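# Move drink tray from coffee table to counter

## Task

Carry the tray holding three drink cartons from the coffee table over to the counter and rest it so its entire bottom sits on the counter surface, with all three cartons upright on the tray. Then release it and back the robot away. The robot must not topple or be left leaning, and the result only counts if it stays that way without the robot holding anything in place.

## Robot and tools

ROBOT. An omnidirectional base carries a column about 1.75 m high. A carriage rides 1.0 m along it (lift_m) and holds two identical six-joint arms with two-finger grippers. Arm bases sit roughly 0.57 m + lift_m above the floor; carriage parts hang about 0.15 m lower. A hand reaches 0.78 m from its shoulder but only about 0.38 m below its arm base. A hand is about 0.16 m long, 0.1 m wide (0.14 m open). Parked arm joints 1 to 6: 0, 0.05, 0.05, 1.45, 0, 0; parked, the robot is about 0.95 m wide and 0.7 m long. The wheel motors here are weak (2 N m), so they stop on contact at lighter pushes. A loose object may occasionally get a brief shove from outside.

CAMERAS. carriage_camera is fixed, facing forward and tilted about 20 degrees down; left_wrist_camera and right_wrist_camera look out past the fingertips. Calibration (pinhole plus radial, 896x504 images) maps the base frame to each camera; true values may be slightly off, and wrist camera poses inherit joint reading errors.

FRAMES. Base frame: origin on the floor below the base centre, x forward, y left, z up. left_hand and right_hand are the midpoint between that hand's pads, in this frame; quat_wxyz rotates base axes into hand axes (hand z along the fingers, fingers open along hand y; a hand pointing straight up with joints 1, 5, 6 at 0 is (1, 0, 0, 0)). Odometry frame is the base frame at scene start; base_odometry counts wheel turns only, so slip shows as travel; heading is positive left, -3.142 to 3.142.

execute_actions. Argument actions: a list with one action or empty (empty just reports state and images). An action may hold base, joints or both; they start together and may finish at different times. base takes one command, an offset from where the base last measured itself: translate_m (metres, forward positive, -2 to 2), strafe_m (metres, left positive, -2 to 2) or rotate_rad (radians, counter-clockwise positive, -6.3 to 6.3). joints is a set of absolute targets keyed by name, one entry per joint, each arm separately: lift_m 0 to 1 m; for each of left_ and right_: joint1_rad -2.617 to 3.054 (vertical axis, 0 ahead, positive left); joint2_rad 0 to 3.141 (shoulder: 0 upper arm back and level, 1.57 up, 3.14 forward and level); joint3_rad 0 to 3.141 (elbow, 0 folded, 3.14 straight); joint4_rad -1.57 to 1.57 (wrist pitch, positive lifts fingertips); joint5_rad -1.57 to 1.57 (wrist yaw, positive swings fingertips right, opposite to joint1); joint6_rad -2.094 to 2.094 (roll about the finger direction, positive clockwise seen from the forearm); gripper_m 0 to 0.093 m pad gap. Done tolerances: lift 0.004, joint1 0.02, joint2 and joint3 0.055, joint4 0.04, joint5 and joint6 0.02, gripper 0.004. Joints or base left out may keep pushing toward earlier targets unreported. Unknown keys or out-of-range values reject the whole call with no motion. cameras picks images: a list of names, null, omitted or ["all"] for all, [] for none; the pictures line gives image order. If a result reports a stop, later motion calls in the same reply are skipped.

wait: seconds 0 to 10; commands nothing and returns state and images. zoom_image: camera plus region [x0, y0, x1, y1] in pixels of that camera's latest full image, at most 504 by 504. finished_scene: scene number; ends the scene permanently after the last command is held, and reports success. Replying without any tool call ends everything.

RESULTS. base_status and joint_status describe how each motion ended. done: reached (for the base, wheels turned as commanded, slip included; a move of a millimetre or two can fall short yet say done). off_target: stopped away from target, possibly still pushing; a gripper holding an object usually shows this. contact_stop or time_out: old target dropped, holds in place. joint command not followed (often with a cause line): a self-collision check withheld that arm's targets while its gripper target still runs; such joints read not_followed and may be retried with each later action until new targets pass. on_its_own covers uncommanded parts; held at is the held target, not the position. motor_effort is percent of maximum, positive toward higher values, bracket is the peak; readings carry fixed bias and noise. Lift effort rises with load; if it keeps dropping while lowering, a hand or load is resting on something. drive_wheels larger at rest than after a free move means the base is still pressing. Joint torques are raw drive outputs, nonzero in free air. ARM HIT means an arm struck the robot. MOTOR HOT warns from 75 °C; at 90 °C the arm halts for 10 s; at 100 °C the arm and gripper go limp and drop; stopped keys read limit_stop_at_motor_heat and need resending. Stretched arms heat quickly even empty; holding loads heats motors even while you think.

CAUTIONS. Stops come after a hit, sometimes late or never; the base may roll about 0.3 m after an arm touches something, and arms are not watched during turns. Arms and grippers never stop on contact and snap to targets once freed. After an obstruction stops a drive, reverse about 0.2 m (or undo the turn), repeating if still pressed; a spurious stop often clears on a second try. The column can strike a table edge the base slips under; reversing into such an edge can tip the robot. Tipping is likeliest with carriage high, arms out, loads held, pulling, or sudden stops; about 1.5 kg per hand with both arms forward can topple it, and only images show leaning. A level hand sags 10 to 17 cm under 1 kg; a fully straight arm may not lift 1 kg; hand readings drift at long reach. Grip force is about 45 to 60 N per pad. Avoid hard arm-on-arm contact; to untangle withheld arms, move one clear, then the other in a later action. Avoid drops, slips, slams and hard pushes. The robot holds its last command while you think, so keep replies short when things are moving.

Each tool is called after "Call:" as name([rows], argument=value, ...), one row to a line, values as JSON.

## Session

Call:
execute_actions(actions=[], cameras=["carriage_camera"])

Scene clock: 0.00 s.
Joint torques (N m, as the arm reports them, + toward a larger angle): no reading
base_odometry: x=+0.000 y=+0.000 heading=+0.000 (m, m, rad; odometry frame)
base_status: not commanded
joint_positions: lift_m=+0.299 left_joint1_rad=-0.017 left_joint2_rad=+0.074 left_joint3_rad=+0.042 left_joint4_rad=+1.496 left_joint5_rad=+0.006 left_joint6_rad=+0.045 left_gripper_m=+0.094 right_joint1_rad=+0.014 right_joint2_rad=+0.042 right_joint3_rad=+0.041 right_joint4_rad=+1.453 right_joint5_rad=+0.005 right_joint6_rad=+0.003 right_gripper_m=+0.095
joint_status: not commanded
motor_effort: lift_m=+17 drive_wheels=-7 (%)
left_hand: x=+0.2937 y=+0.3349 z=+1.2713 quat_wxyz=(+0.998, +0.004, +0.053, +0.014) (m; base frame)
right_hand: x=+0.2944 y=-0.3369 z=+1.2703 quat_wxyz=(+0.998, +0.002, +0.060, +0.008) (m; base frame)
pictures: carriage_camera
camera_calibration (this result's frames):
carriage_camera: T_world_to_cam=[[-0.0102521, -0.999918, -0.0077281, 0.0110375], [-0.344721, 0.0107889, -0.938643, 1.24409], [0.938649, -0.00695903, -0.344803, 0.275175], [0, 0, 0, 1]] pos_world=[0.170683, -0.000470807, 1.26272]
Images, in order (width x height): carriage_camera 896x504.

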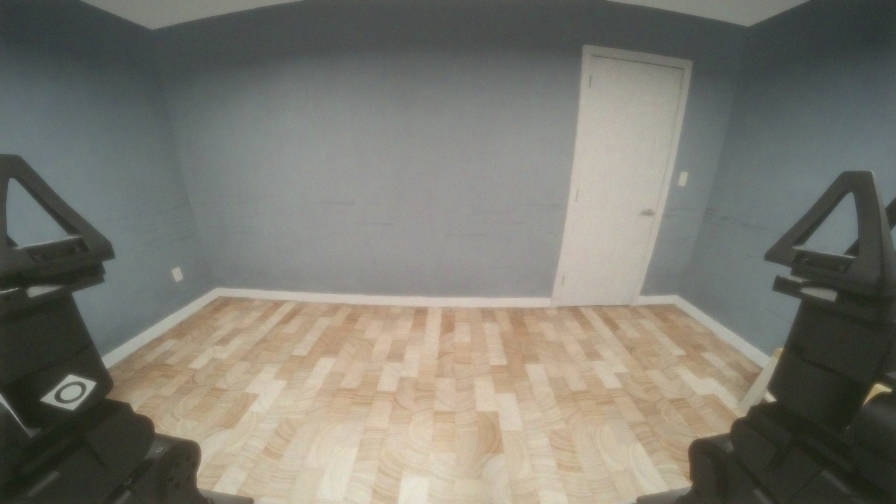

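Something at right.

Call:
execute_actions([
  {"base":{"rotate_rad":-1.57},"joints":{"lift_m":0.1}},
], cameras=["carriage_camera"])

Scene clock: 4.87 s.
Joint torques (N m, as the arm reports them, + toward a larger angle): left_arm=[ 0.02  4.24  7.66 -0.15  0.12  0.09] | right_arm=[ 0.14  3.44  7.39 -0.14 -0.02 -0.02]
base_odometry: x=+0.000 y=+0.000 heading=-1.569 (m, m, rad; odometry frame)
base_status: done
joint_positions: lift_m=+0.100 left_joint1_rad=-0.017 left_joint2_rad=+0.074 left_joint3_rad=+0.042 left_joint4_rad=+1.494 left_joint5_rad=+0.006 left_joint6_rad=+0.045 left_gripper_m=+0.094 right_joint1_rad=+0.014 right_joint2_rad=+0.042 right_joint3_rad=+0.041 right_joint4_rad=+1.453 right_joint5_rad=+0.005 right_joint6_rad=+0.003 right_gripper_m=+0.095
joint_status: all done
motor_effort: lift_m=+16(17) drive_wheels=+9(38) (%)
left_hand: x=+0.2942 y=+0.3349 z=+1.0725 quat_wxyz=(+0.998, +0.004, +0.054, +0.014) (m; base frame)
right_hand: x=+0.2944 y=-0.3369 z=+1.0715 quat_wxyz=(+0.998, +0.002, +0.060, +0.008) (m; base frame)
pictures: carriage_camera
camera_calibration (this result's frames):
carriage_camera: T_world_to_cam=[[-0.0102521, -0.999918, -0.0077281, 0.0095016], [-0.344721, 0.0107889, -0.938643, 1.05754], [0.938649, -0.00695903, -0.344803, 0.206647], [0, 0, 0, 1]] pos_world=[0.170683, -0.000470807, 1.06397]
Images, in order (width x height): carriage_camera 896x504.

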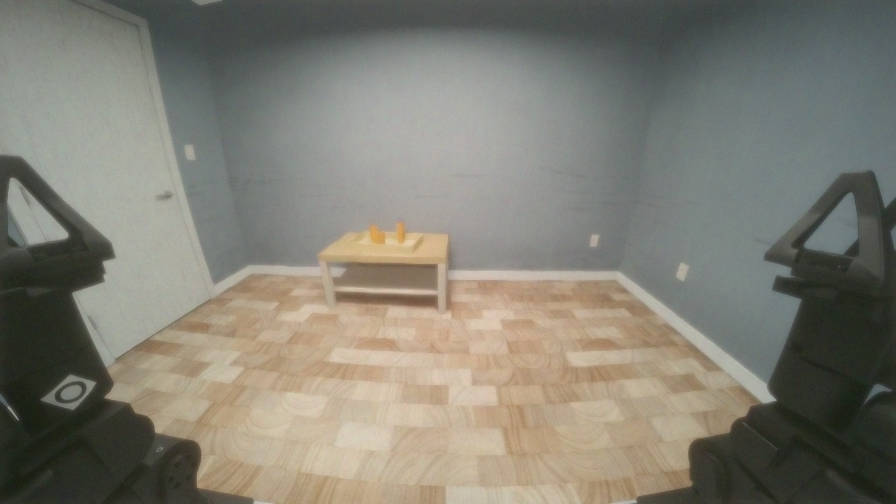

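Call:
execute_actions([
  {"base":{"strafe_m":0.5},"joints":{"lift_m":0.0,"left_joint2_rad":1.57,"left_joint3_rad":1.57,"left_joint4_rad":-1.5,"right_joint2_rad":1.57,"right_joint3_rad":1.57,"right_joint4_rad":-1.5}},
], cameras=[])

Call:
execute_actions([
  {"base":{"translate_m":1.0}},
], cameras=["carriage_camera"])

Scene clock: 11.27 s.
Joint torques (N m, as the arm reports them, + toward a larger angle): left_arm=[ 0.1  -5.86  9.92  0.72  0.12  0.08] | right_arm=[ 0.2  -6.18  9.46  0.45 -0.02  0.  ]
base_odometry: x=+0.500 y=+0.000 heading=-1.570 (m, m, rad; odometry frame)
base_status: done
joint_positions: lift_m=+0.000 left_joint1_rad=-0.017 left_joint2_rad=+1.564 left_joint3_rad=+1.555 left_joint4_rad=-1.496 left_joint5_rad=+0.006 left_joint6_rad=+0.045 left_gripper_m=+0.094 right_joint1_rad=+0.014 right_joint2_rad=+1.566 right_joint3_rad=+1.552 right_joint4_rad=-1.486 right_joint5_rad=+0.005 right_joint6_rad=+0.003 right_gripper_m=+0.095
joint_status: all done
motor_effort: lift_m=+16(17) drive_wheels=-11(39) (%)
left_hand: x=+0.5437 y=+0.3306 z=+0.7331 quat_wxyz=(+0.033, +0.031, +0.999, -0.002) (m; base frame)
right_hand: x=+0.5458 y=-0.3334 z=+0.7318 quat_wxyz=(+0.035, -0.005, +0.999, -0.002) (m; base frame)
pictures: none
No camera images: the call's "cameras" was empty. Leave "cameras" out to get every camera's image.

Scene clock: 15.67 s.
Joint torques (N m, as the arm reports them, + toward a larger angle): left_arm=[ 0.04 -5.87  9.89  0.75  0.13  0.08] | right_arm=[ 0.14 -6.07  9.56  0.4   0.01 -0.01]
base_odometry: x=+0.502 y=-1.000 heading=-1.569 (m, m, rad; odometry frame)
base_status: done
joint_positions: lift_m=+0.000 left_joint1_rad=-0.017 left_joint2_rad=+1.564 left_joint3_rad=+1.555 left_joint4_rad=-1.496 left_joint5_rad=+0.006 left_joint6_rad=+0.045 left_gripper_m=+0.094 right_joint1_rad=+0.014 right_joint2_rad=+1.566 right_joint3_rad=+1.552 right_joint4_rad=-1.488 right_joint5_rad=+0.005 right_joint6_rad=+0.003 right_gripper_m=+0.095
joint_status: not commanded
motor_effort: lift_m=+16(16) drive_wheels=-10(41) (%)
left_hand: x=+0.5436 y=+0.3306 z=+0.7331 quat_wxyz=(+0.033, +0.031, +0.999, -0.002) (m; base frame)
right_hand: x=+0.5455 y=-0.3334 z=+0.7318 quat_wxyz=(+0.035, -0.005, +0.999, -0.002) (m; base frame)
pictures: carriage_camera
camera_calibration (this result's frames):
carriage_camera: T_world_to_cam=[[-0.0102521, -0.999918, -0.0077281, 0.00872912], [-0.344721, 0.0107889, -0.938643, 0.963713], [0.938649, -0.00695903, -0.344803, 0.172181], [0, 0, 0, 1]] pos_world=[0.170683, -0.000470807, 0.964019]
Images, in order (width x height): carriage_camera 896x504.

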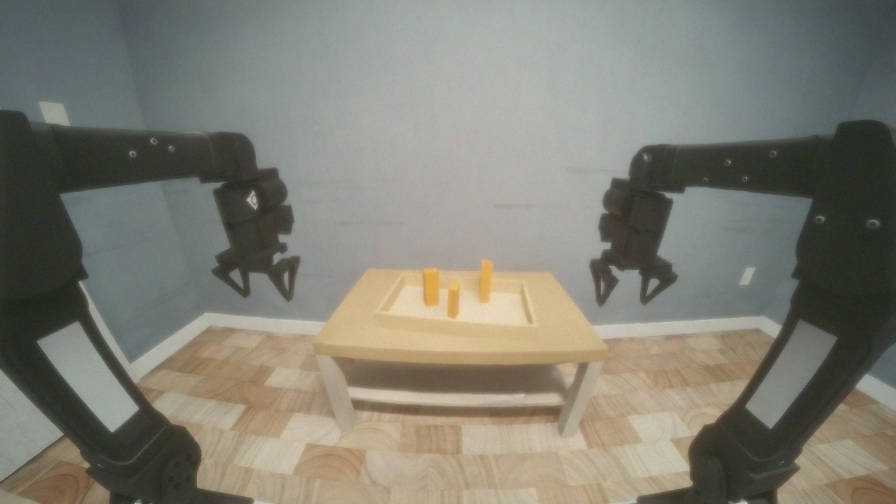

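Call:
execute_actions([
  {"base":{"rotate_rad":-0.14}},
], cameras=[])

Call:
execute_actions([
  {"base":{"strafe_m":0.096}},
], cameras=[])

Call:
execute_actions([
  {"base":{"translate_m":0.3},"joints":{"lift_m":0.12,"left_joint1_rad":-0.236,"left_joint6_rad":-0.236,"left_joint2_rad":2.46,"left_joint3_rad":1.71,"left_joint4_rad":-0.82,"right_joint1_rad":0.195,"right_joint6_rad":0.14,"right_joint2_rad":2.43,"right_joint3_rad":1.71,"right_joint4_rad":-0.82}},
])

Scene clock: 25.20 s.
Joint torques (N m, as the arm reports them, + toward a larger angle): left_arm=[ 0.07 -5.82  9.84  0.73  0.14  0.08] | right_arm=[ 0.12 -6.03  9.54  0.46  0.    0.  ]
base_odometry: x=+0.502 y=-1.000 heading=-1.709 (m, m, rad; odometry frame)
base_status: done
joint_positions: lift_m=+0.000 left_joint1_rad=-0.017 left_joint2_rad=+1.564 left_joint3_rad=+1.555 left_joint4_rad=-1.497 left_joint5_rad=+0.006 left_joint6_rad=+0.045 left_gripper_m=+0.094 right_joint1_rad=+0.014 right_joint2_rad=+1.566 right_joint3_rad=+1.552 right_joint4_rad=-1.488 right_joint5_rad=+0.005 right_joint6_rad=+0.003 right_gripper_m=+0.095
joint_status: not commanded
motor_effort: lift_m=+16(16) drive_wheels=-7(21) (%)
left_hand: x=+0.5436 y=+0.3306 z=+0.7331 quat_wxyz=(+0.033, +0.031, +0.999, -0.002) (m; base frame)
right_hand: x=+0.5454 y=-0.3334 z=+0.7318 quat_wxyz=(+0.034, -0.005, +0.999, -0.002) (m; base frame)
pictures: none
No camera images: the call's "cameras" was empty. Leave "cameras" out to get every camera's image.

Scene clock: 26.80 s.
Joint torques (N m, as the arm reports them, + toward a larger angle): left_arm=[-0.06 -5.74  9.91  0.76  0.15  0.09] | right_arm=[ 0.26 -6.14  9.45  0.45 -0.01 -0.01]
base_odometry: x=+0.597 y=-1.013 heading=-1.710 (m, m, rad; odometry frame)
base_status: done
joint_positions: lift_m=+0.000 left_joint1_rad=-0.017 left_joint2_rad=+1.564 left_joint3_rad=+1.555 left_joint4_rad=-1.497 left_joint5_rad=+0.006 left_joint6_rad=+0.045 left_gripper_m=+0.094 right_joint1_rad=+0.014 right_joint2_rad=+1.566 right_joint3_rad=+1.552 right_joint4_rad=-1.488 right_joint5_rad=+0.005 right_joint6_rad=+0.003 right_gripper_m=+0.095
joint_status: not commanded
motor_effort: lift_m=+16(16) drive_wheels=+6(36) (%)
left_hand: x=+0.5436 y=+0.3306 z=+0.7331 quat_wxyz=(+0.033, +0.031, +0.999, -0.002) (m; base frame)
right_hand: x=+0.5454 y=-0.3334 z=+0.7318 quat_wxyz=(+0.034, -0.005, +0.999, -0.002) (m; base frame)
pictures: none
No camera images: the call's "cameras" was empty. Leave "cameras" out to get every camera's image.

Scene clock: 29.40 s.
Joint torques (N m, as the arm reports them, + toward a larger angle): left_arm=[  0.32 -13.33   7.26   0.62   0.11   0.01] | right_arm=[ -0.18 -12.74   6.98   0.53   0.     0.04]
base_odometry: x=+0.556 y=-1.311 heading=-1.710 (m, m, rad; odometry frame)
base_status: done
joint_positions: lift_m=+0.120 left_joint1_rad=-0.241 left_joint2_rad=+2.455 left_joint3_rad=+1.719 left_joint4_rad=-0.819 left_joint5_rad=+0.005 left_joint6_rad=-0.229 left_gripper_m=+0.094 right_joint1_rad=+0.199 right_joint2_rad=+2.428 right_joint3_rad=+1.716 right_joint4_rad=-0.829 right_joint5_rad=+0.005 right_joint6_rad=+0.134 right_gripper_m=+0.095
joint_status: all done
motor_effort: lift_m=+18(21) drive_wheels=-6(33) (%)
left_hand: x=+0.7007 y=+0.2282 z=+0.5779 quat_wxyz=(+0.007, +0.006, +1.000, -0.004) (m; base frame)
right_hand: x=+0.7069 y=-0.2479 z=+0.5887 quat_wxyz=(+0.015, -0.032, +0.999, +0.000) (m; base frame)
pictures: carriage_camera, left_wrist_camera, right_wrist_camera
camera_calibration (this result's frames):
carriage_camera: T_world_to_cam=[[-0.0102521, -0.999918, -0.0077281, 0.00965488], [-0.344721, 0.0107889, -0.938643, 1.07615], [0.938649, -0.00695903, -0.344803, 0.213486], [0, 0, 0, 1]] pos_world=[0.170683, -0.000470807, 1.08381]
left_wrist_camera: T_world_to_cam=[[0.0223047, -0.999416, 0.0259024, 0.194831], [-0.801495, -0.00238894, 0.597996, 0.218845], [-0.597585, -0.0340987, -0.80108, 1.01202], [0, 0, 0, 1]] pos_world=[0.775823, 0.229749, 0.67479]
right_wrist_camera: T_world_to_cam=[[0.0435153, -0.998977, 0.0122821, -0.283452], [-0.828451, -0.0292107, 0.5593, 0.252917], [-0.558369, -0.0345132, -0.828874, 0.995941], [0, 0, 0, 1]] pos_world=[0.777966, -0.241401, 0.687536]
Images, in order (width x height): carriage_camera 896x504, left_wrist_camera 896x504, right_wrist_camera 896x504.

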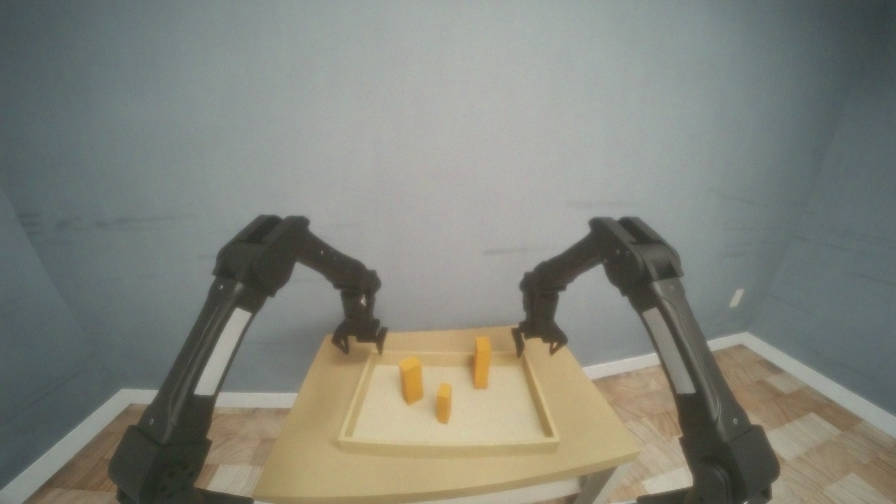

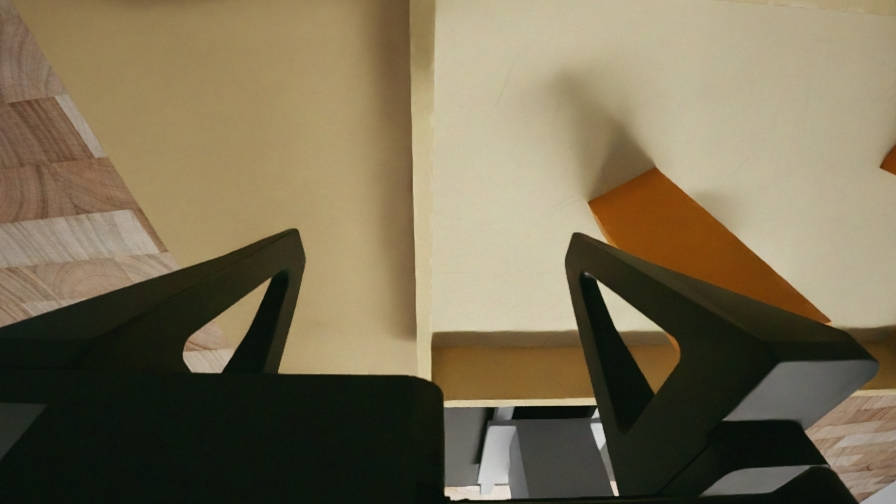

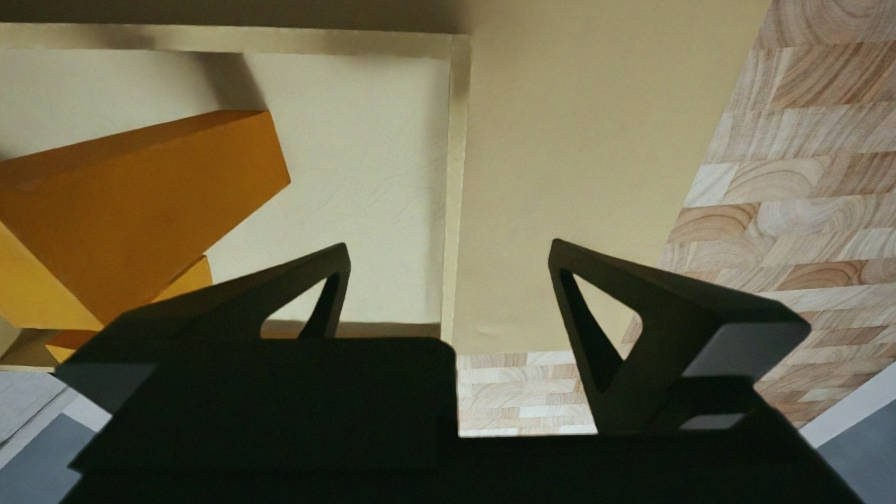

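Call:
execute_actions([
  {"joints":{"left_gripper_m":0.045,"right_gripper_m":0.045}},
], cameras=[])

Call:
execute_actions([
  {"joints":{"lift_m":0.0}},
])

Scene clock: 34.00 s.
Joint torques (N m, as the arm reports them, + toward a larger angle): left_arm=[  0.38 -13.15   7.2    0.62   0.11   0.01] | right_arm=[ -0.17 -12.81   6.92   0.56   0.     0.07]
base_odometry: x=+0.556 y=-1.311 heading=-1.710 (m, m, rad; odometry frame)
base_status: not commanded
joint_positions: lift_m=+0.120 left_joint1_rad=-0.241 left_joint2_rad=+2.455 left_joint3_rad=+1.719 left_joint4_rad=-0.819 left_joint5_rad=+0.005 left_joint6_rad=-0.229 left_gripper_m=+0.045 right_joint1_rad=+0.199 right_joint2_rad=+2.428 right_joint3_rad=+1.716 right_joint4_rad=-0.829 right_joint5_rad=+0.005 right_joint6_rad=+0.134 right_gripper_m=+0.045
joint_status: all done
motor_effort: lift_m=+17(18) drive_wheels=-7(6) (%)
left_hand: x=+0.7007 y=+0.2282 z=+0.5779 quat_wxyz=(+0.007, +0.006, +1.000, -0.004) (m; base frame)
right_hand: x=+0.7069 y=-0.2479 z=+0.5887 quat_wxyz=(+0.015, -0.032, +0.999, +0.000) (m; base frame)
pictures: none
No camera images: the call's "cameras" was empty. Leave "cameras" out to get every camera's image.

Scene clock: 35.00 s.
Joint torques (N m, as the arm reports them, + toward a larger angle): left_arm=[  0.37 -13.01   7.19   0.63   0.11   0.02] | right_arm=[  0.01 -11.96   7.09   0.55  -0.01   0.04]
base_odometry: x=+0.556 y=-1.310 heading=-1.710 (m, m, rad; odometry frame)
base_status: not commanded
joint_positions: lift_m=+0.000 left_joint1_rad=-0.241 left_joint2_rad=+2.453 left_joint3_rad=+1.719 left_joint4_rad=-0.819 left_joint5_rad=+0.006 left_joint6_rad=-0.230 left_gripper_m=+0.045 right_joint1_rad=+0.198 right_joint2_rad=+2.416 right_joint3_rad=+1.716 right_joint4_rad=-0.825 right_joint5_rad=+0.005 right_joint6_rad=+0.135 right_gripper_m=+0.045
joint_status: all done
motor_effort: lift_m=+15(17) drive_wheels=-6(7) (%)
left_hand: x=+0.7009 y=+0.2279 z=+0.4588 quat_wxyz=(+0.008, +0.006, +1.000, -0.005) (m; base frame)
right_hand: x=+0.7101 y=-0.2477 z=+0.4744 quat_wxyz=(+0.023, -0.031, +0.999, +0.002) (m; base frame)
pictures: carriage_camera, left_wrist_camera, right_wrist_camera
camera_calibration (this result's frames):
carriage_camera: T_world_to_cam=[[-0.0102521, -0.999918, -0.0077281, 0.00872971], [-0.344721, 0.0107889, -0.938643, 0.963784], [0.938649, -0.00695903, -0.344803, 0.172208], [0, 0, 0, 1]] pos_world=[0.170683, -0.000470807, 0.964095]
left_wrist_camera: T_world_to_cam=[[0.0230159, -0.999359, 0.0274154, 0.196441], [-0.802212, -0.00209698, 0.597036, 0.291114], [-0.596596, -0.0357342, -0.801746, 0.916764], [0, 0, 0, 1]] pos_world=[0.775952, 0.229686, 0.555821]
right_wrist_camera: T_world_to_cam=[[0.0410931, -0.999115, 0.00899136, -0.278696], [-0.837115, -0.0295144, 0.546231, 0.331727], [-0.545482, -0.0299731, -0.837587, 0.899153], [0, 0, 0, 1]] pos_world=[0.779618, -0.241708, 0.574425]
Images, in order (width x height): carriage_camera 896x504, left_wrist_camera 896x504, right_wrist_camera 896x504.

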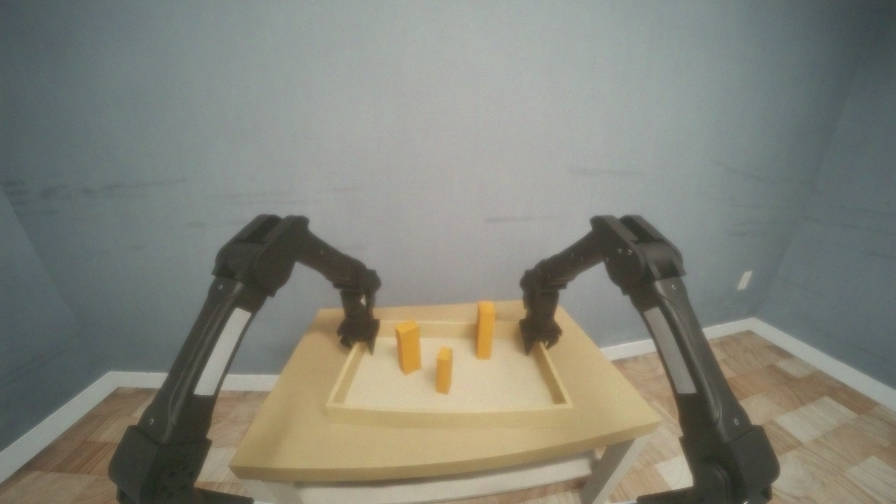

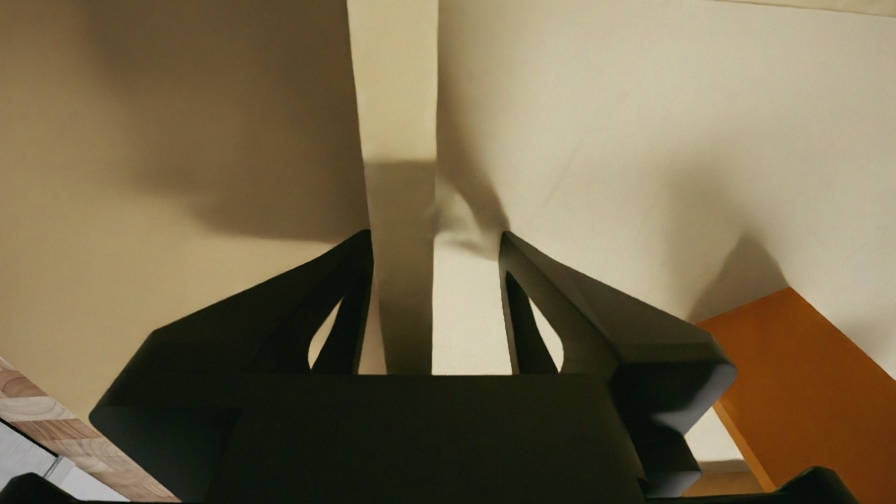

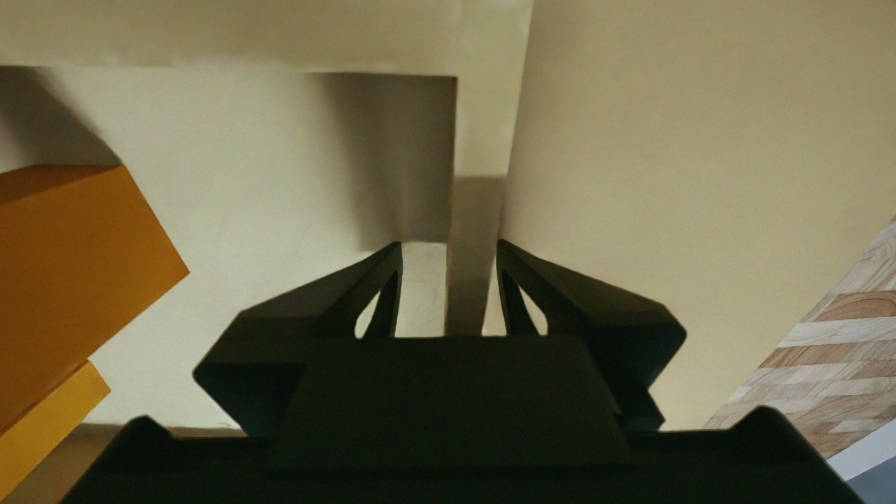

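Call:
execute_actions([
  {"joints":{"left_gripper_m":0.0,"right_gripper_m":0.0,"right_joint2_rad":2.42}},
], cameras=[])

Call:
execute_actions([
  {"joints":{"lift_m":0.15}},
], cameras=["carriage_camera"])

Scene clock: 37.57 s.
Joint torques (N m, as the arm reports them, + toward a larger angle): left_arm=[ -0.24 -13.03   7.22   0.69   0.2    0.  ] | right_arm=[  0.55 -12.59   6.98   0.54  -0.07  -0.22]
base_odometry: x=+0.556 y=-1.310 heading=-1.710 (m, m, rad; odometry frame)
base_status: not commanded
joint_positions: lift_m=+0.000 left_joint1_rad=-0.232 left_joint2_rad=+2.453 left_joint3_rad=+1.719 left_joint4_rad=-0.825 left_joint5_rad=-0.004 left_joint6_rad=-0.227 left_gripper_m=+0.009 right_joint1_rad=+0.192 right_joint2_rad=+2.416 right_joint3_rad=+1.716 right_joint4_rad=-0.825 right_joint5_rad=+0.011 right_joint6_rad=+0.159 right_gripper_m=+0.010
joint_status: left_gripper_m off_target (ended at +0.009, target +0.000); right_gripper_m off_target (ended at +0.010, target +0.000); the others done
motor_effort: lift_m=+15(15) drive_wheels=-5(5) (%)
left_hand: x=+0.7009 y=+0.2338 z=+0.4588 quat_wxyz=(+0.006, +0.003, +1.000, +0.001) (m; base frame)
right_hand: x=+0.7109 y=-0.2517 z=+0.4744 quat_wxyz=(+0.024, -0.016, +1.000, -0.002) (m; base frame)
pictures: none
No camera images: the call's "cameras" was empty. Leave "cameras" out to get every camera's image.

Scene clock: 38.70 s.
Joint torques (N m, as the arm reports them, + toward a larger angle): left_arm=[ -0.06 -15.38   8.34   0.17   0.1   -0.02] | right_arm=[  0.49 -14.51   7.22   0.23  -0.11  -0.22]
base_odometry: x=+0.556 y=-1.310 heading=-1.710 (m, m, rad; odometry frame)
base_status: not commanded
joint_positions: lift_m=+0.150 left_joint1_rad=-0.232 left_joint2_rad=+2.483 left_joint3_rad=+1.703 left_joint4_rad=-0.785 left_joint5_rad=+0.005 left_joint6_rad=-0.228 left_gripper_m=+0.009 right_joint1_rad=+0.192 right_joint2_rad=+2.443 right_joint3_rad=+1.710 right_joint4_rad=-0.794 right_joint5_rad=+0.017 right_joint6_rad=+0.158 right_gripper_m=+0.010
joint_status: all done
motor_effort: lift_m=+18(23) drive_wheels=-3(3) (%)
left_hand: x=+0.6983 y=+0.2329 z=+0.5922 quat_wxyz=(+0.002, +0.002, +1.000, -0.003) (m; base frame)
right_hand: x=+0.7112 y=-0.2526 z=+0.6108 quat_wxyz=(+0.023, -0.016, +1.000, -0.004) (m; base frame)
pictures: carriage_camera
camera_calibration (this result's frames):
carriage_camera: T_world_to_cam=[[-0.0102521, -0.999918, -0.0077281, 0.00988589], [-0.344721, 0.0107889, -0.938643, 1.10421], [0.938649, -0.00695903, -0.344803, 0.223792], [0, 0, 0, 1]] pos_world=[0.170683, -0.000470807, 1.1137]
Images, in order (width x height): carriage_camera 896x504.

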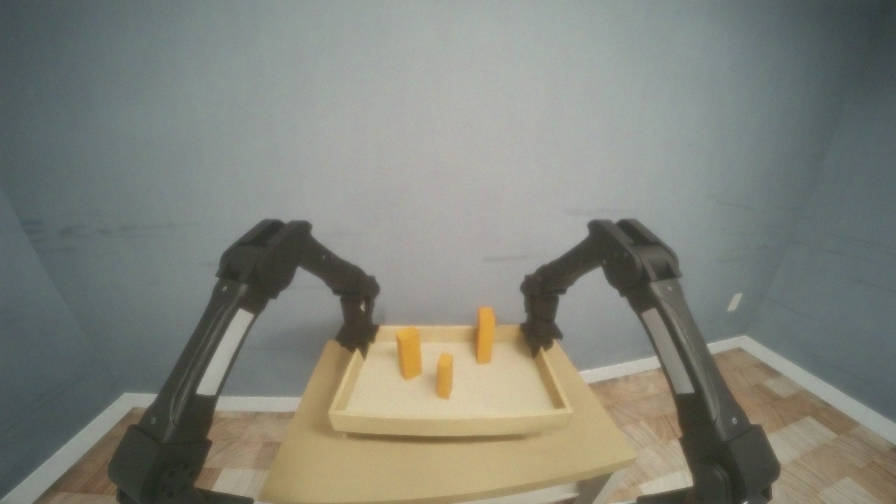

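Call:
execute_actions([
  {"base":{"translate_m":-0.5}},
], cameras=[])

Call:
execute_actions([
  {"base":{"rotate_rad":-1.8}},
], cameras=["carriage_camera"])

Scene clock: 44.27 s.
Joint torques (N m, as the arm reports them, + toward a larger angle): left_arm=[ -0.05 -15.52   8.32   0.14   0.07   0.01] | right_arm=[  0.48 -14.6    7.36   0.17  -0.1   -0.19]
base_odometry: x=+0.625 y=-0.815 heading=-1.710 (m, m, rad; odometry frame)
base_status: done
joint_positions: lift_m=+0.150 left_joint1_rad=-0.232 left_joint2_rad=+2.483 left_joint3_rad=+1.703 left_joint4_rad=-0.783 left_joint5_rad=+0.004 left_joint6_rad=-0.228 left_gripper_m=+0.009 right_joint1_rad=+0.192 right_joint2_rad=+2.443 right_joint3_rad=+1.710 right_joint4_rad=-0.791 right_joint5_rad=+0.017 right_joint6_rad=+0.158 right_gripper_m=+0.010
joint_status: not commanded
motor_effort: lift_m=+19(18) drive_wheels=-10(44) (%)
left_hand: x=+0.6988 y=+0.2330 z=+0.5922 quat_wxyz=(+0.003, +0.002, +1.000, -0.003) (m; base frame)
right_hand: x=+0.7121 y=-0.2525 z=+0.6109 quat_wxyz=(+0.025, -0.016, +1.000, -0.004) (m; base frame)
pictures: none
No camera images: the call's "cameras" was empty. Leave "cameras" out to get every camera's image.

Scene clock: 47.57 s.
Joint torques (N m, as the arm reports them, + toward a larger angle): left_arm=[  0.   -15.54   8.34   0.09   0.15   0.03] | right_arm=[  1.1  -14.62   7.37   0.1   -0.15  -0.17]
base_odometry: x=+0.625 y=-0.815 heading=+2.774 (m, m, rad; odometry frame)
base_status: done
joint_positions: lift_m=+0.150 left_joint1_rad=-0.237 left_joint2_rad=+2.483 left_joint3_rad=+1.703 left_joint4_rad=-0.771 left_joint5_rad=+0.002 left_joint6_rad=-0.233 left_gripper_m=+0.009 right_joint1_rad=+0.186 right_joint2_rad=+2.443 right_joint3_rad=+1.710 right_joint4_rad=-0.779 right_joint5_rad=+0.019 right_joint6_rad=+0.153 right_gripper_m=+0.010
joint_status: not commanded
motor_effort: lift_m=+18(18) drive_wheels=+11(50) (%)
left_hand: x=+0.7012 y=+0.2304 z=+0.5923 quat_wxyz=(+0.009, +0.002, +1.000, -0.003) (m; base frame)
right_hand: x=+0.7154 y=-0.2549 z=+0.6110 quat_wxyz=(+0.030, -0.016, +0.999, -0.004) (m; base frame)
pictures: carriage_camera
camera_calibration (this result's frames):
carriage_camera: T_world_to_cam=[[-0.0102521, -0.999918, -0.0077281, 0.00988589], [-0.344721, 0.0107889, -0.938643, 1.10421], [0.938649, -0.00695903, -0.344803, 0.223792], [0, 0, 0, 1]] pos_world=[0.170683, -0.000470807, 1.1137]
Images, in order (width x height): carriage_camera 896x504.

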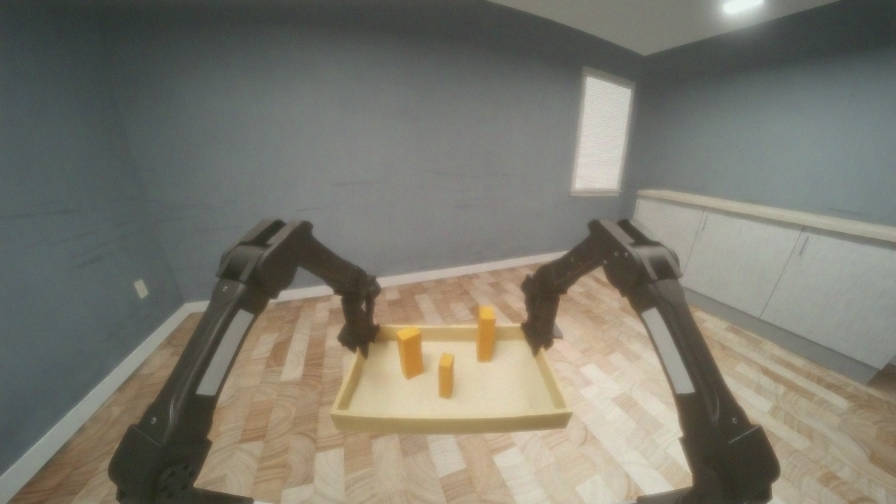

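Counter along the +y wall. Face heading ≈ +1.57.

Call:
execute_actions([
  {"base":{"rotate_rad":-1.2},"joints":{"lift_m":0.62}},
], cameras=["carriage_camera"])

Scene clock: 52.10 s.
Joint torques (N m, as the arm reports them, + toward a larger angle): left_arm=[  0.23 -15.81   8.49   0.04   0.13   0.08] | right_arm=[  1.05 -14.53   7.45   0.16  -0.15  -0.12]
base_odometry: x=+0.625 y=-0.815 heading=+1.575 (m, m, rad; odometry frame)
base_status: done
joint_positions: lift_m=+0.620 left_joint1_rad=-0.239 left_joint2_rad=+2.483 left_joint3_rad=+1.703 left_joint4_rad=-0.775 left_joint5_rad=+0.002 left_joint6_rad=-0.235 left_gripper_m=+0.009 right_joint1_rad=+0.185 right_joint2_rad=+2.443 right_joint3_rad=+1.710 right_joint4_rad=-0.784 right_joint5_rad=+0.020 right_joint6_rad=+0.151 right_gripper_m=+0.010
joint_status: all done
motor_effort: lift_m=+18(23) drive_wheels=+9(45) (%)
left_hand: x=+0.6999 y=+0.2298 z=+1.0621 quat_wxyz=(+0.007, +0.002, +1.000, -0.003) (m; base frame)
right_hand: x=+0.7143 y=-0.2554 z=+1.0812 quat_wxyz=(+0.028, -0.017, +0.999, -0.005) (m; base frame)
pictures: carriage_camera
camera_calibration (this result's frames):
carriage_camera: T_world_to_cam=[[-0.0102521, -0.999918, -0.0077281, 0.0135184], [-0.344721, 0.0107889, -0.938643, 1.54542], [0.938649, -0.00695903, -0.344803, 0.385865], [0, 0, 0, 1]] pos_world=[0.170683, -0.000470807, 1.58375]
Images, in order (width x height): carriage_camera 896x504.

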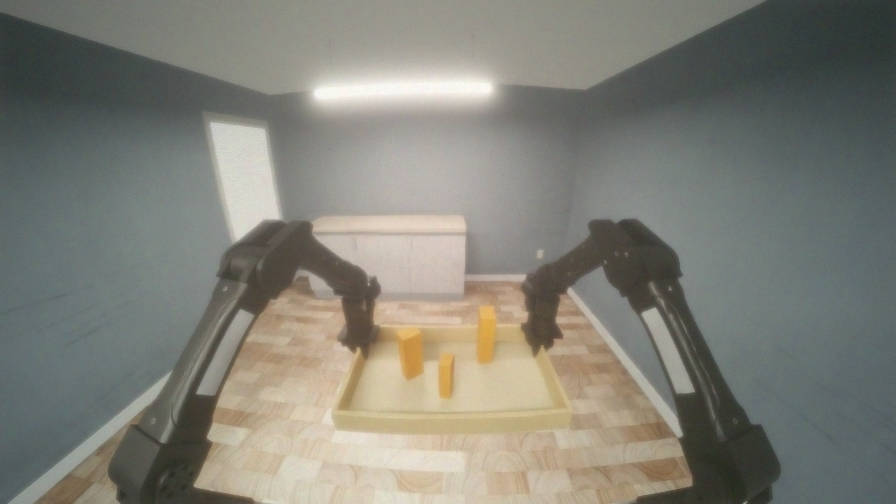

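Call:
execute_actions([
  {"base":{"translate_m":1.8}},
], cameras=[])

Call:
execute_actions([
  {"base":{"strafe_m":0.7}},
], cameras=["carriage_camera"])

Scene clock: 60.93 s.
Joint torques (N m, as the arm reports them, + toward a larger angle): left_arm=[  0.22 -15.62   8.46   0.16   0.13   0.07] | right_arm=[  1.01 -14.48   7.37   0.2   -0.16  -0.14]
base_odometry: x=+0.621 y=+0.985 heading=+1.574 (m, m, rad; odometry frame)
base_status: done
joint_positions: lift_m=+0.620 left_joint1_rad=-0.239 left_joint2_rad=+2.483 left_joint3_rad=+1.703 left_joint4_rad=-0.780 left_joint5_rad=+0.002 left_joint6_rad=-0.235 left_gripper_m=+0.009 right_joint1_rad=+0.187 right_joint2_rad=+2.443 right_joint3_rad=+1.710 right_joint4_rad=-0.789 right_joint5_rad=+0.020 right_joint6_rad=+0.151 right_gripper_m=+0.010
joint_status: not commanded
motor_effort: lift_m=+18(18) drive_wheels=-11(48) (%)
left_hand: x=+0.6989 y=+0.2300 z=+1.0621 quat_wxyz=(+0.005, +0.002, +1.000, -0.002) (m; base frame)
right_hand: x=+0.7132 y=-0.2551 z=+1.0811 quat_wxyz=(+0.026, -0.017, +0.999, -0.006) (m; base frame)
pictures: none
No camera images: the call's "cameras" was empty. Leave "cameras" out to get every camera's image.

Scene clock: 64.70 s.
Joint torques (N m, as the arm reports them, + toward a larger angle): left_arm=[ -0.12 -15.54   8.18   0.14   0.11   0.  ] | right_arm=[  0.41 -14.44   7.24   0.2   -0.16  -0.15]
base_odometry: x=-0.079 y=+0.983 heading=+1.573 (m, m, rad; odometry frame)
base_status: done
joint_positions: lift_m=+0.620 left_joint1_rad=-0.234 left_joint2_rad=+2.483 left_joint3_rad=+1.703 left_joint4_rad=-0.781 left_joint5_rad=+0.002 left_joint6_rad=-0.233 left_gripper_m=+0.009 right_joint1_rad=+0.192 right_joint2_rad=+2.443 right_joint3_rad=+1.710 right_joint4_rad=-0.789 right_joint5_rad=+0.021 right_joint6_rad=+0.156 right_gripper_m=+0.010
joint_status: not commanded
motor_effort: lift_m=+18(18) drive_wheels=-7(39) (%)
left_hand: x=+0.6990 y=+0.2323 z=+1.0621 quat_wxyz=(+0.004, +0.001, +1.000, -0.002) (m; base frame)
right_hand: x=+0.7127 y=-0.2530 z=+1.0811 quat_wxyz=(+0.026, -0.018, +0.999, -0.006) (m; base frame)
pictures: carriage_camera
camera_calibration (this result's frames):
carriage_camera: T_world_to_cam=[[-0.0102521, -0.999918, -0.0077281, 0.0135184], [-0.344721, 0.0107889, -0.938643, 1.54542], [0.938649, -0.00695903, -0.344803, 0.385865], [0, 0, 0, 1]] pos_world=[0.170683, -0.000470807, 1.58375]
Images, in order (width x height): carriage_camera 896x504.

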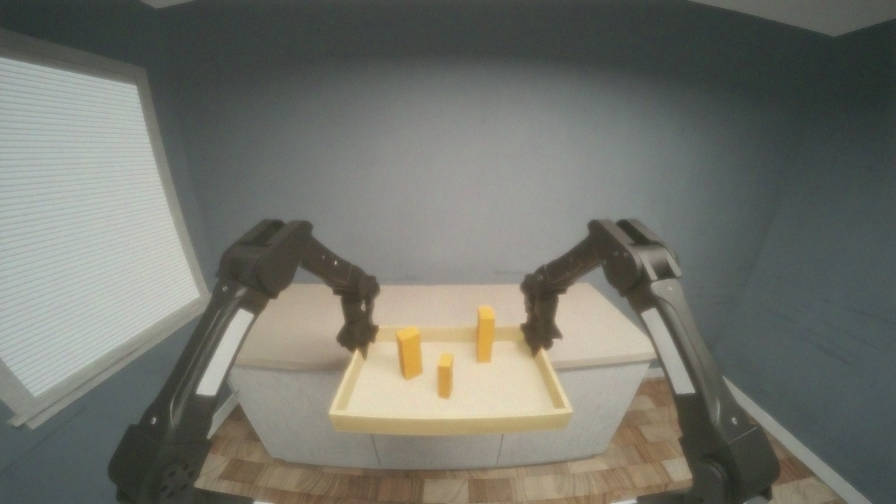

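Slightly farther than last time; drive 0.5.

Call:
execute_actions([
  {"base":{"translate_m":0.5}},
], cameras=[])

Call:
execute_actions([
  {"joints":{"lift_m":0.52}},
], cameras=["carriage_camera"])

Scene clock: 70.37 s.
Joint torques (N m, as the arm reports them, + toward a larger angle): left_arm=[ -0.1  -15.57   8.29   0.11   0.14   0.03] | right_arm=[  0.46 -14.52   7.38   0.17  -0.15  -0.2 ]
base_odometry: x=-0.081 y=+1.483 heading=+1.574 (m, m, rad; odometry frame)
base_status: done
joint_positions: lift_m=+0.620 left_joint1_rad=-0.234 left_joint2_rad=+2.483 left_joint3_rad=+1.703 left_joint4_rad=-0.780 left_joint5_rad=+0.002 left_joint6_rad=-0.232 left_gripper_m=+0.009 right_joint1_rad=+0.192 right_joint2_rad=+2.443 right_joint3_rad=+1.710 right_joint4_rad=-0.788 right_joint5_rad=+0.021 right_joint6_rad=+0.156 right_gripper_m=+0.010
joint_status: not commanded
motor_effort: lift_m=+18(18) drive_wheels=-12(39) (%)
left_hand: x=+0.6992 y=+0.2322 z=+1.0621 quat_wxyz=(+0.005, +0.001, +1.000, -0.002) (m; base frame)
right_hand: x=+0.7131 y=-0.2529 z=+1.0812 quat_wxyz=(+0.027, -0.018, +0.999, -0.006) (m; base frame)
pictures: none
No camera images: the call's "cameras" was empty. Leave "cameras" out to get every camera's image.

Scene clock: 71.30 s.
Joint torques (N m, as the arm reports them, + toward a larger angle): left_arm=[  0.1  -15.9    8.56   0.18   0.11   0.05] | right_arm=[  0.43 -15.26   7.4    0.15  -0.07  -0.16]
base_odometry: x=-0.081 y=+1.483 heading=+1.574 (m, m, rad; odometry frame)
base_status: not commanded
joint_positions: lift_m=+0.520 left_joint1_rad=-0.234 left_joint2_rad=+2.488 left_joint3_rad=+1.703 left_joint4_rad=-0.785 left_joint5_rad=+0.001 left_joint6_rad=-0.232 left_gripper_m=+0.009 right_joint1_rad=+0.192 right_joint2_rad=+2.454 right_joint3_rad=+1.710 right_joint4_rad=-0.786 right_joint5_rad=+0.015 right_joint6_rad=+0.156 right_gripper_m=+0.010
joint_status: all done
motor_effort: lift_m=+18(19) drive_wheels=-11(12) (%)
left_hand: x=+0.6971 y=+0.2329 z=+0.9599 quat_wxyz=(+0.000, +0.001, +1.000, +0.000) (m; base frame)
right_hand: x=+0.7111 y=-0.2524 z=+0.9763 quat_wxyz=(+0.021, -0.017, +1.000, -0.004) (m; base frame)
pictures: carriage_camera
camera_calibration (this result's frames):
carriage_camera: T_world_to_cam=[[-0.0102521, -0.999918, -0.0077281, 0.0127452], [-0.344721, 0.0107889, -0.938643, 1.4515], [0.938649, -0.00695903, -0.344803, 0.351364], [0, 0, 0, 1]] pos_world=[0.170683, -0.000470807, 1.48369]
Images, in order (width x height): carriage_camera 896x504.

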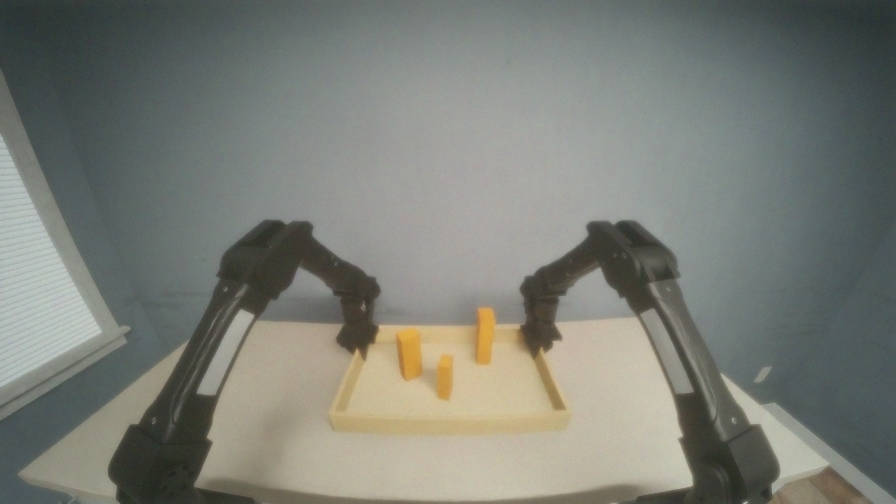

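Call:
execute_actions([
  {"joints":{"lift_m":0.45}},
], cameras=["carriage_camera"])

Scene clock: 76.13 s.
Joint torques (N m, as the arm reports them, + toward a larger angle): left_arm=[ -0.11 -11.11   7.71   0.84   0.16   0.05] | right_arm=[  0.73 -11.01   7.53   0.57  -0.11  -0.17]
base_odometry: x=-0.081 y=+1.483 heading=+1.574 (m, m, rad; odometry frame)
base_status: not commanded
joint_positions: lift_m=+0.450 left_joint1_rad=-0.234 left_joint2_rad=+2.431 left_joint3_rad=+1.715 left_joint4_rad=-0.841 left_joint5_rad=+0.000 left_joint6_rad=-0.232 left_gripper_m=+0.009 right_joint1_rad=+0.190 right_joint2_rad=+2.393 right_joint3_rad=+1.711 right_joint4_rad=-0.821 right_joint5_rad=+0.015 right_joint6_rad=+0.156 right_gripper_m=+0.010
joint_status: all done
motor_effort: lift_m=+14(16) drive_wheels=-9(12) (%)
left_hand: x=+0.6995 y=+0.2327 z=+0.9176 quat_wxyz=(+0.007, +0.001, +1.000, -0.002) (m; base frame)
right_hand: x=+0.7143 y=-0.2526 z=+0.9333 quat_wxyz=(+0.035, -0.017, +0.999, -0.002) (m; base frame)
pictures: carriage_camera
camera_calibration (this result's frames):
carriage_camera: T_world_to_cam=[[-0.0102521, -0.999918, -0.0077281, 0.0122086], [-0.344721, 0.0107889, -0.938643, 1.38632], [0.938649, -0.00695903, -0.344803, 0.327423], [0, 0, 0, 1]] pos_world=[0.170683, -0.000470807, 1.41425]
Images, in order (width x height): carriage_camera 896x504.

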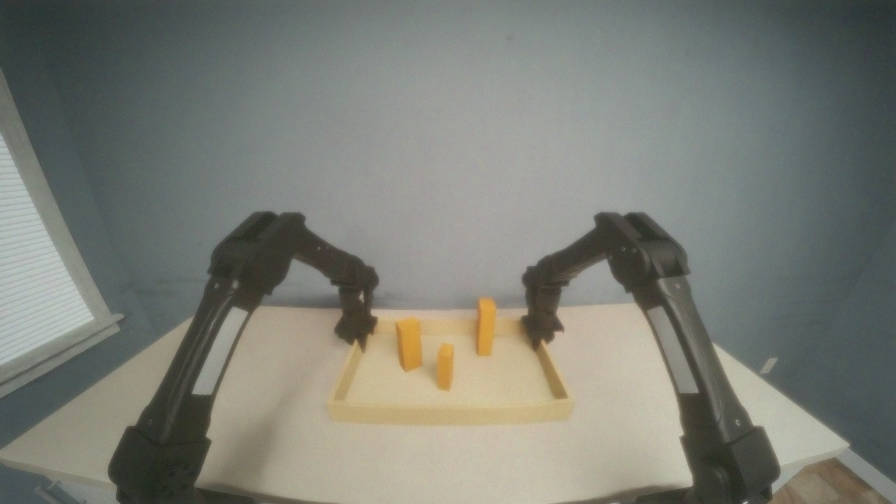

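Resting. Release and rise.

Call:
execute_actions([
  {"joints":{"left_gripper_m":0.045,"right_gripper_m":0.045,"lift_m":0.48}},
], cameras=[])

Call:
execute_actions([
  {"joints":{"lift_m":0.64}},
], cameras=[])

Call:
execute_actions([
  {"base":{"translate_m":-0.4}},
], cameras=["carriage_camera"])

Scene clock: 80.40 s.
Joint torques (N m, as the arm reports them, + toward a larger angle): left_arm=[ -0.11 -12.7    7.47   0.67   0.17   0.05] | right_arm=[  0.77 -11.7    7.44   0.54  -0.08  -0.08]
base_odometry: x=-0.081 y=+1.483 heading=+1.574 (m, m, rad; odometry frame)
base_status: not commanded
joint_positions: lift_m=+0.480 left_joint1_rad=-0.234 left_joint2_rad=+2.445 left_joint3_rad=+1.715 left_joint4_rad=-0.823 left_joint5_rad=+0.000 left_joint6_rad=-0.232 left_gripper_m=+0.045 right_joint1_rad=+0.190 right_joint2_rad=+2.404 right_joint3_rad=+1.711 right_joint4_rad=-0.820 right_joint5_rad=+0.014 right_joint6_rad=+0.146 right_gripper_m=+0.045
joint_status: all done
motor_effort: lift_m=+16(21) drive_wheels=-7(10) (%)
left_hand: x=+0.7012 y=+0.2323 z=+0.9413 quat_wxyz=(+0.009, +0.001, +1.000, -0.002) (m; base frame)
right_hand: x=+0.7127 y=-0.2528 z=+0.9581 quat_wxyz=(+0.030, -0.021, +0.999, -0.002) (m; base frame)
pictures: none
No camera images: the call's "cameras" was empty. Leave "cameras" out to get every camera's image.

Scene clock: 81.57 s.
Joint torques (N m, as the arm reports them, + toward a larger angle): left_arm=[ -0.22 -12.68   7.54   0.56   0.15   0.04] | right_arm=[  0.64 -11.92   7.48   0.48  -0.08  -0.08]
base_odometry: x=-0.081 y=+1.483 heading=+1.574 (m, m, rad; odometry frame)
base_status: not commanded
joint_positions: lift_m=+0.640 left_joint1_rad=-0.234 left_joint2_rad=+2.452 left_joint3_rad=+1.715 left_joint4_rad=-0.818 left_joint5_rad=+0.000 left_joint6_rad=-0.232 left_gripper_m=+0.045 right_joint1_rad=+0.190 right_joint2_rad=+2.406 right_joint3_rad=+1.711 right_joint4_rad=-0.819 right_joint5_rad=+0.014 right_joint6_rad=+0.146 right_gripper_m=+0.045
joint_status: all done
motor_effort: lift_m=+17(21) drive_wheels=+3(8) (%)
left_hand: x=+0.7011 y=+0.2323 z=+1.0983 quat_wxyz=(+0.008, +0.001, +1.000, -0.002) (m; base frame)
right_hand: x=+0.7125 y=-0.2528 z=+1.1171 quat_wxyz=(+0.029, -0.021, +0.999, -0.002) (m; base frame)
pictures: none
No camera images: the call's "cameras" was empty. Leave "cameras" out to get every camera's image.

Scene clock: 84.50 s.
Joint torques (N m, as the arm reports them, + toward a larger angle): left_arm=[ -0.16 -12.89   7.57   0.59   0.15   0.04] | right_arm=[  0.59 -12.03   7.52   0.5   -0.07  -0.04]
base_odometry: x=-0.080 y=+1.083 heading=+1.574 (m, m, rad; odometry frame)
base_status: done
joint_positions: lift_m=+0.640 left_joint1_rad=-0.234 left_joint2_rad=+2.452 left_joint3_rad=+1.715 left_joint4_rad=-0.818 left_joint5_rad=+0.001 left_joint6_rad=-0.232 left_gripper_m=+0.045 right_joint1_rad=+0.191 right_joint2_rad=+2.406 right_joint3_rad=+1.711 right_joint4_rad=-0.819 right_joint5_rad=+0.013 right_joint6_rad=+0.146 right_gripper_m=+0.045
joint_status: not commanded
motor_effort: lift_m=+17(17) drive_wheels=-7(63) (%)
left_hand: x=+0.7012 y=+0.2322 z=+1.0983 quat_wxyz=(+0.008, +0.001, +1.000, -0.002) (m; base frame)
right_hand: x=+0.7125 y=-0.2521 z=+1.1171 quat_wxyz=(+0.029, -0.022, +0.999, -0.002) (m; base frame)
pictures: carriage_camera
camera_calibration (this result's frames):
carriage_camera: T_world_to_cam=[[-0.0102521, -0.999918, -0.0077281, 0.0136742], [-0.344721, 0.0107889, -0.938643, 1.56433], [0.938649, -0.00695903, -0.344803, 0.392814], [0, 0, 0, 1]] pos_world=[0.170683, -0.000470807, 1.6039]
Images, in order (width x height): carriage_camera 896x504.

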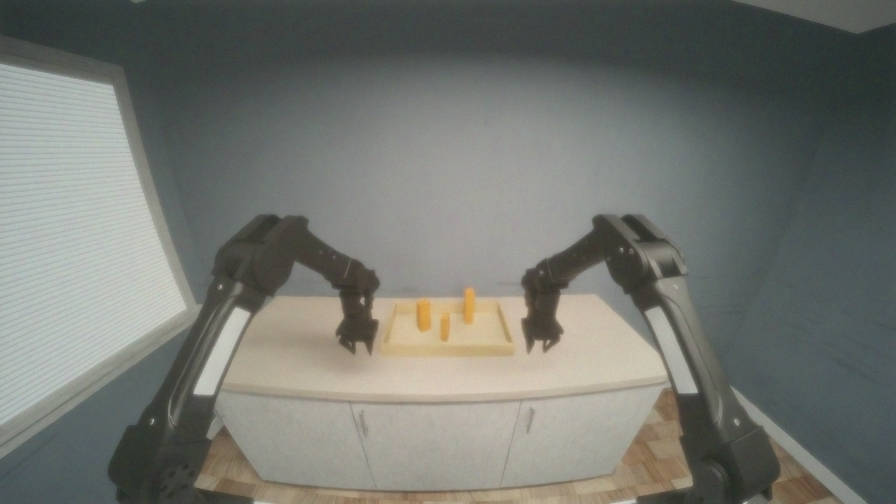

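Call:
finished_scene(scene=2)

The scene is finished: the task was done.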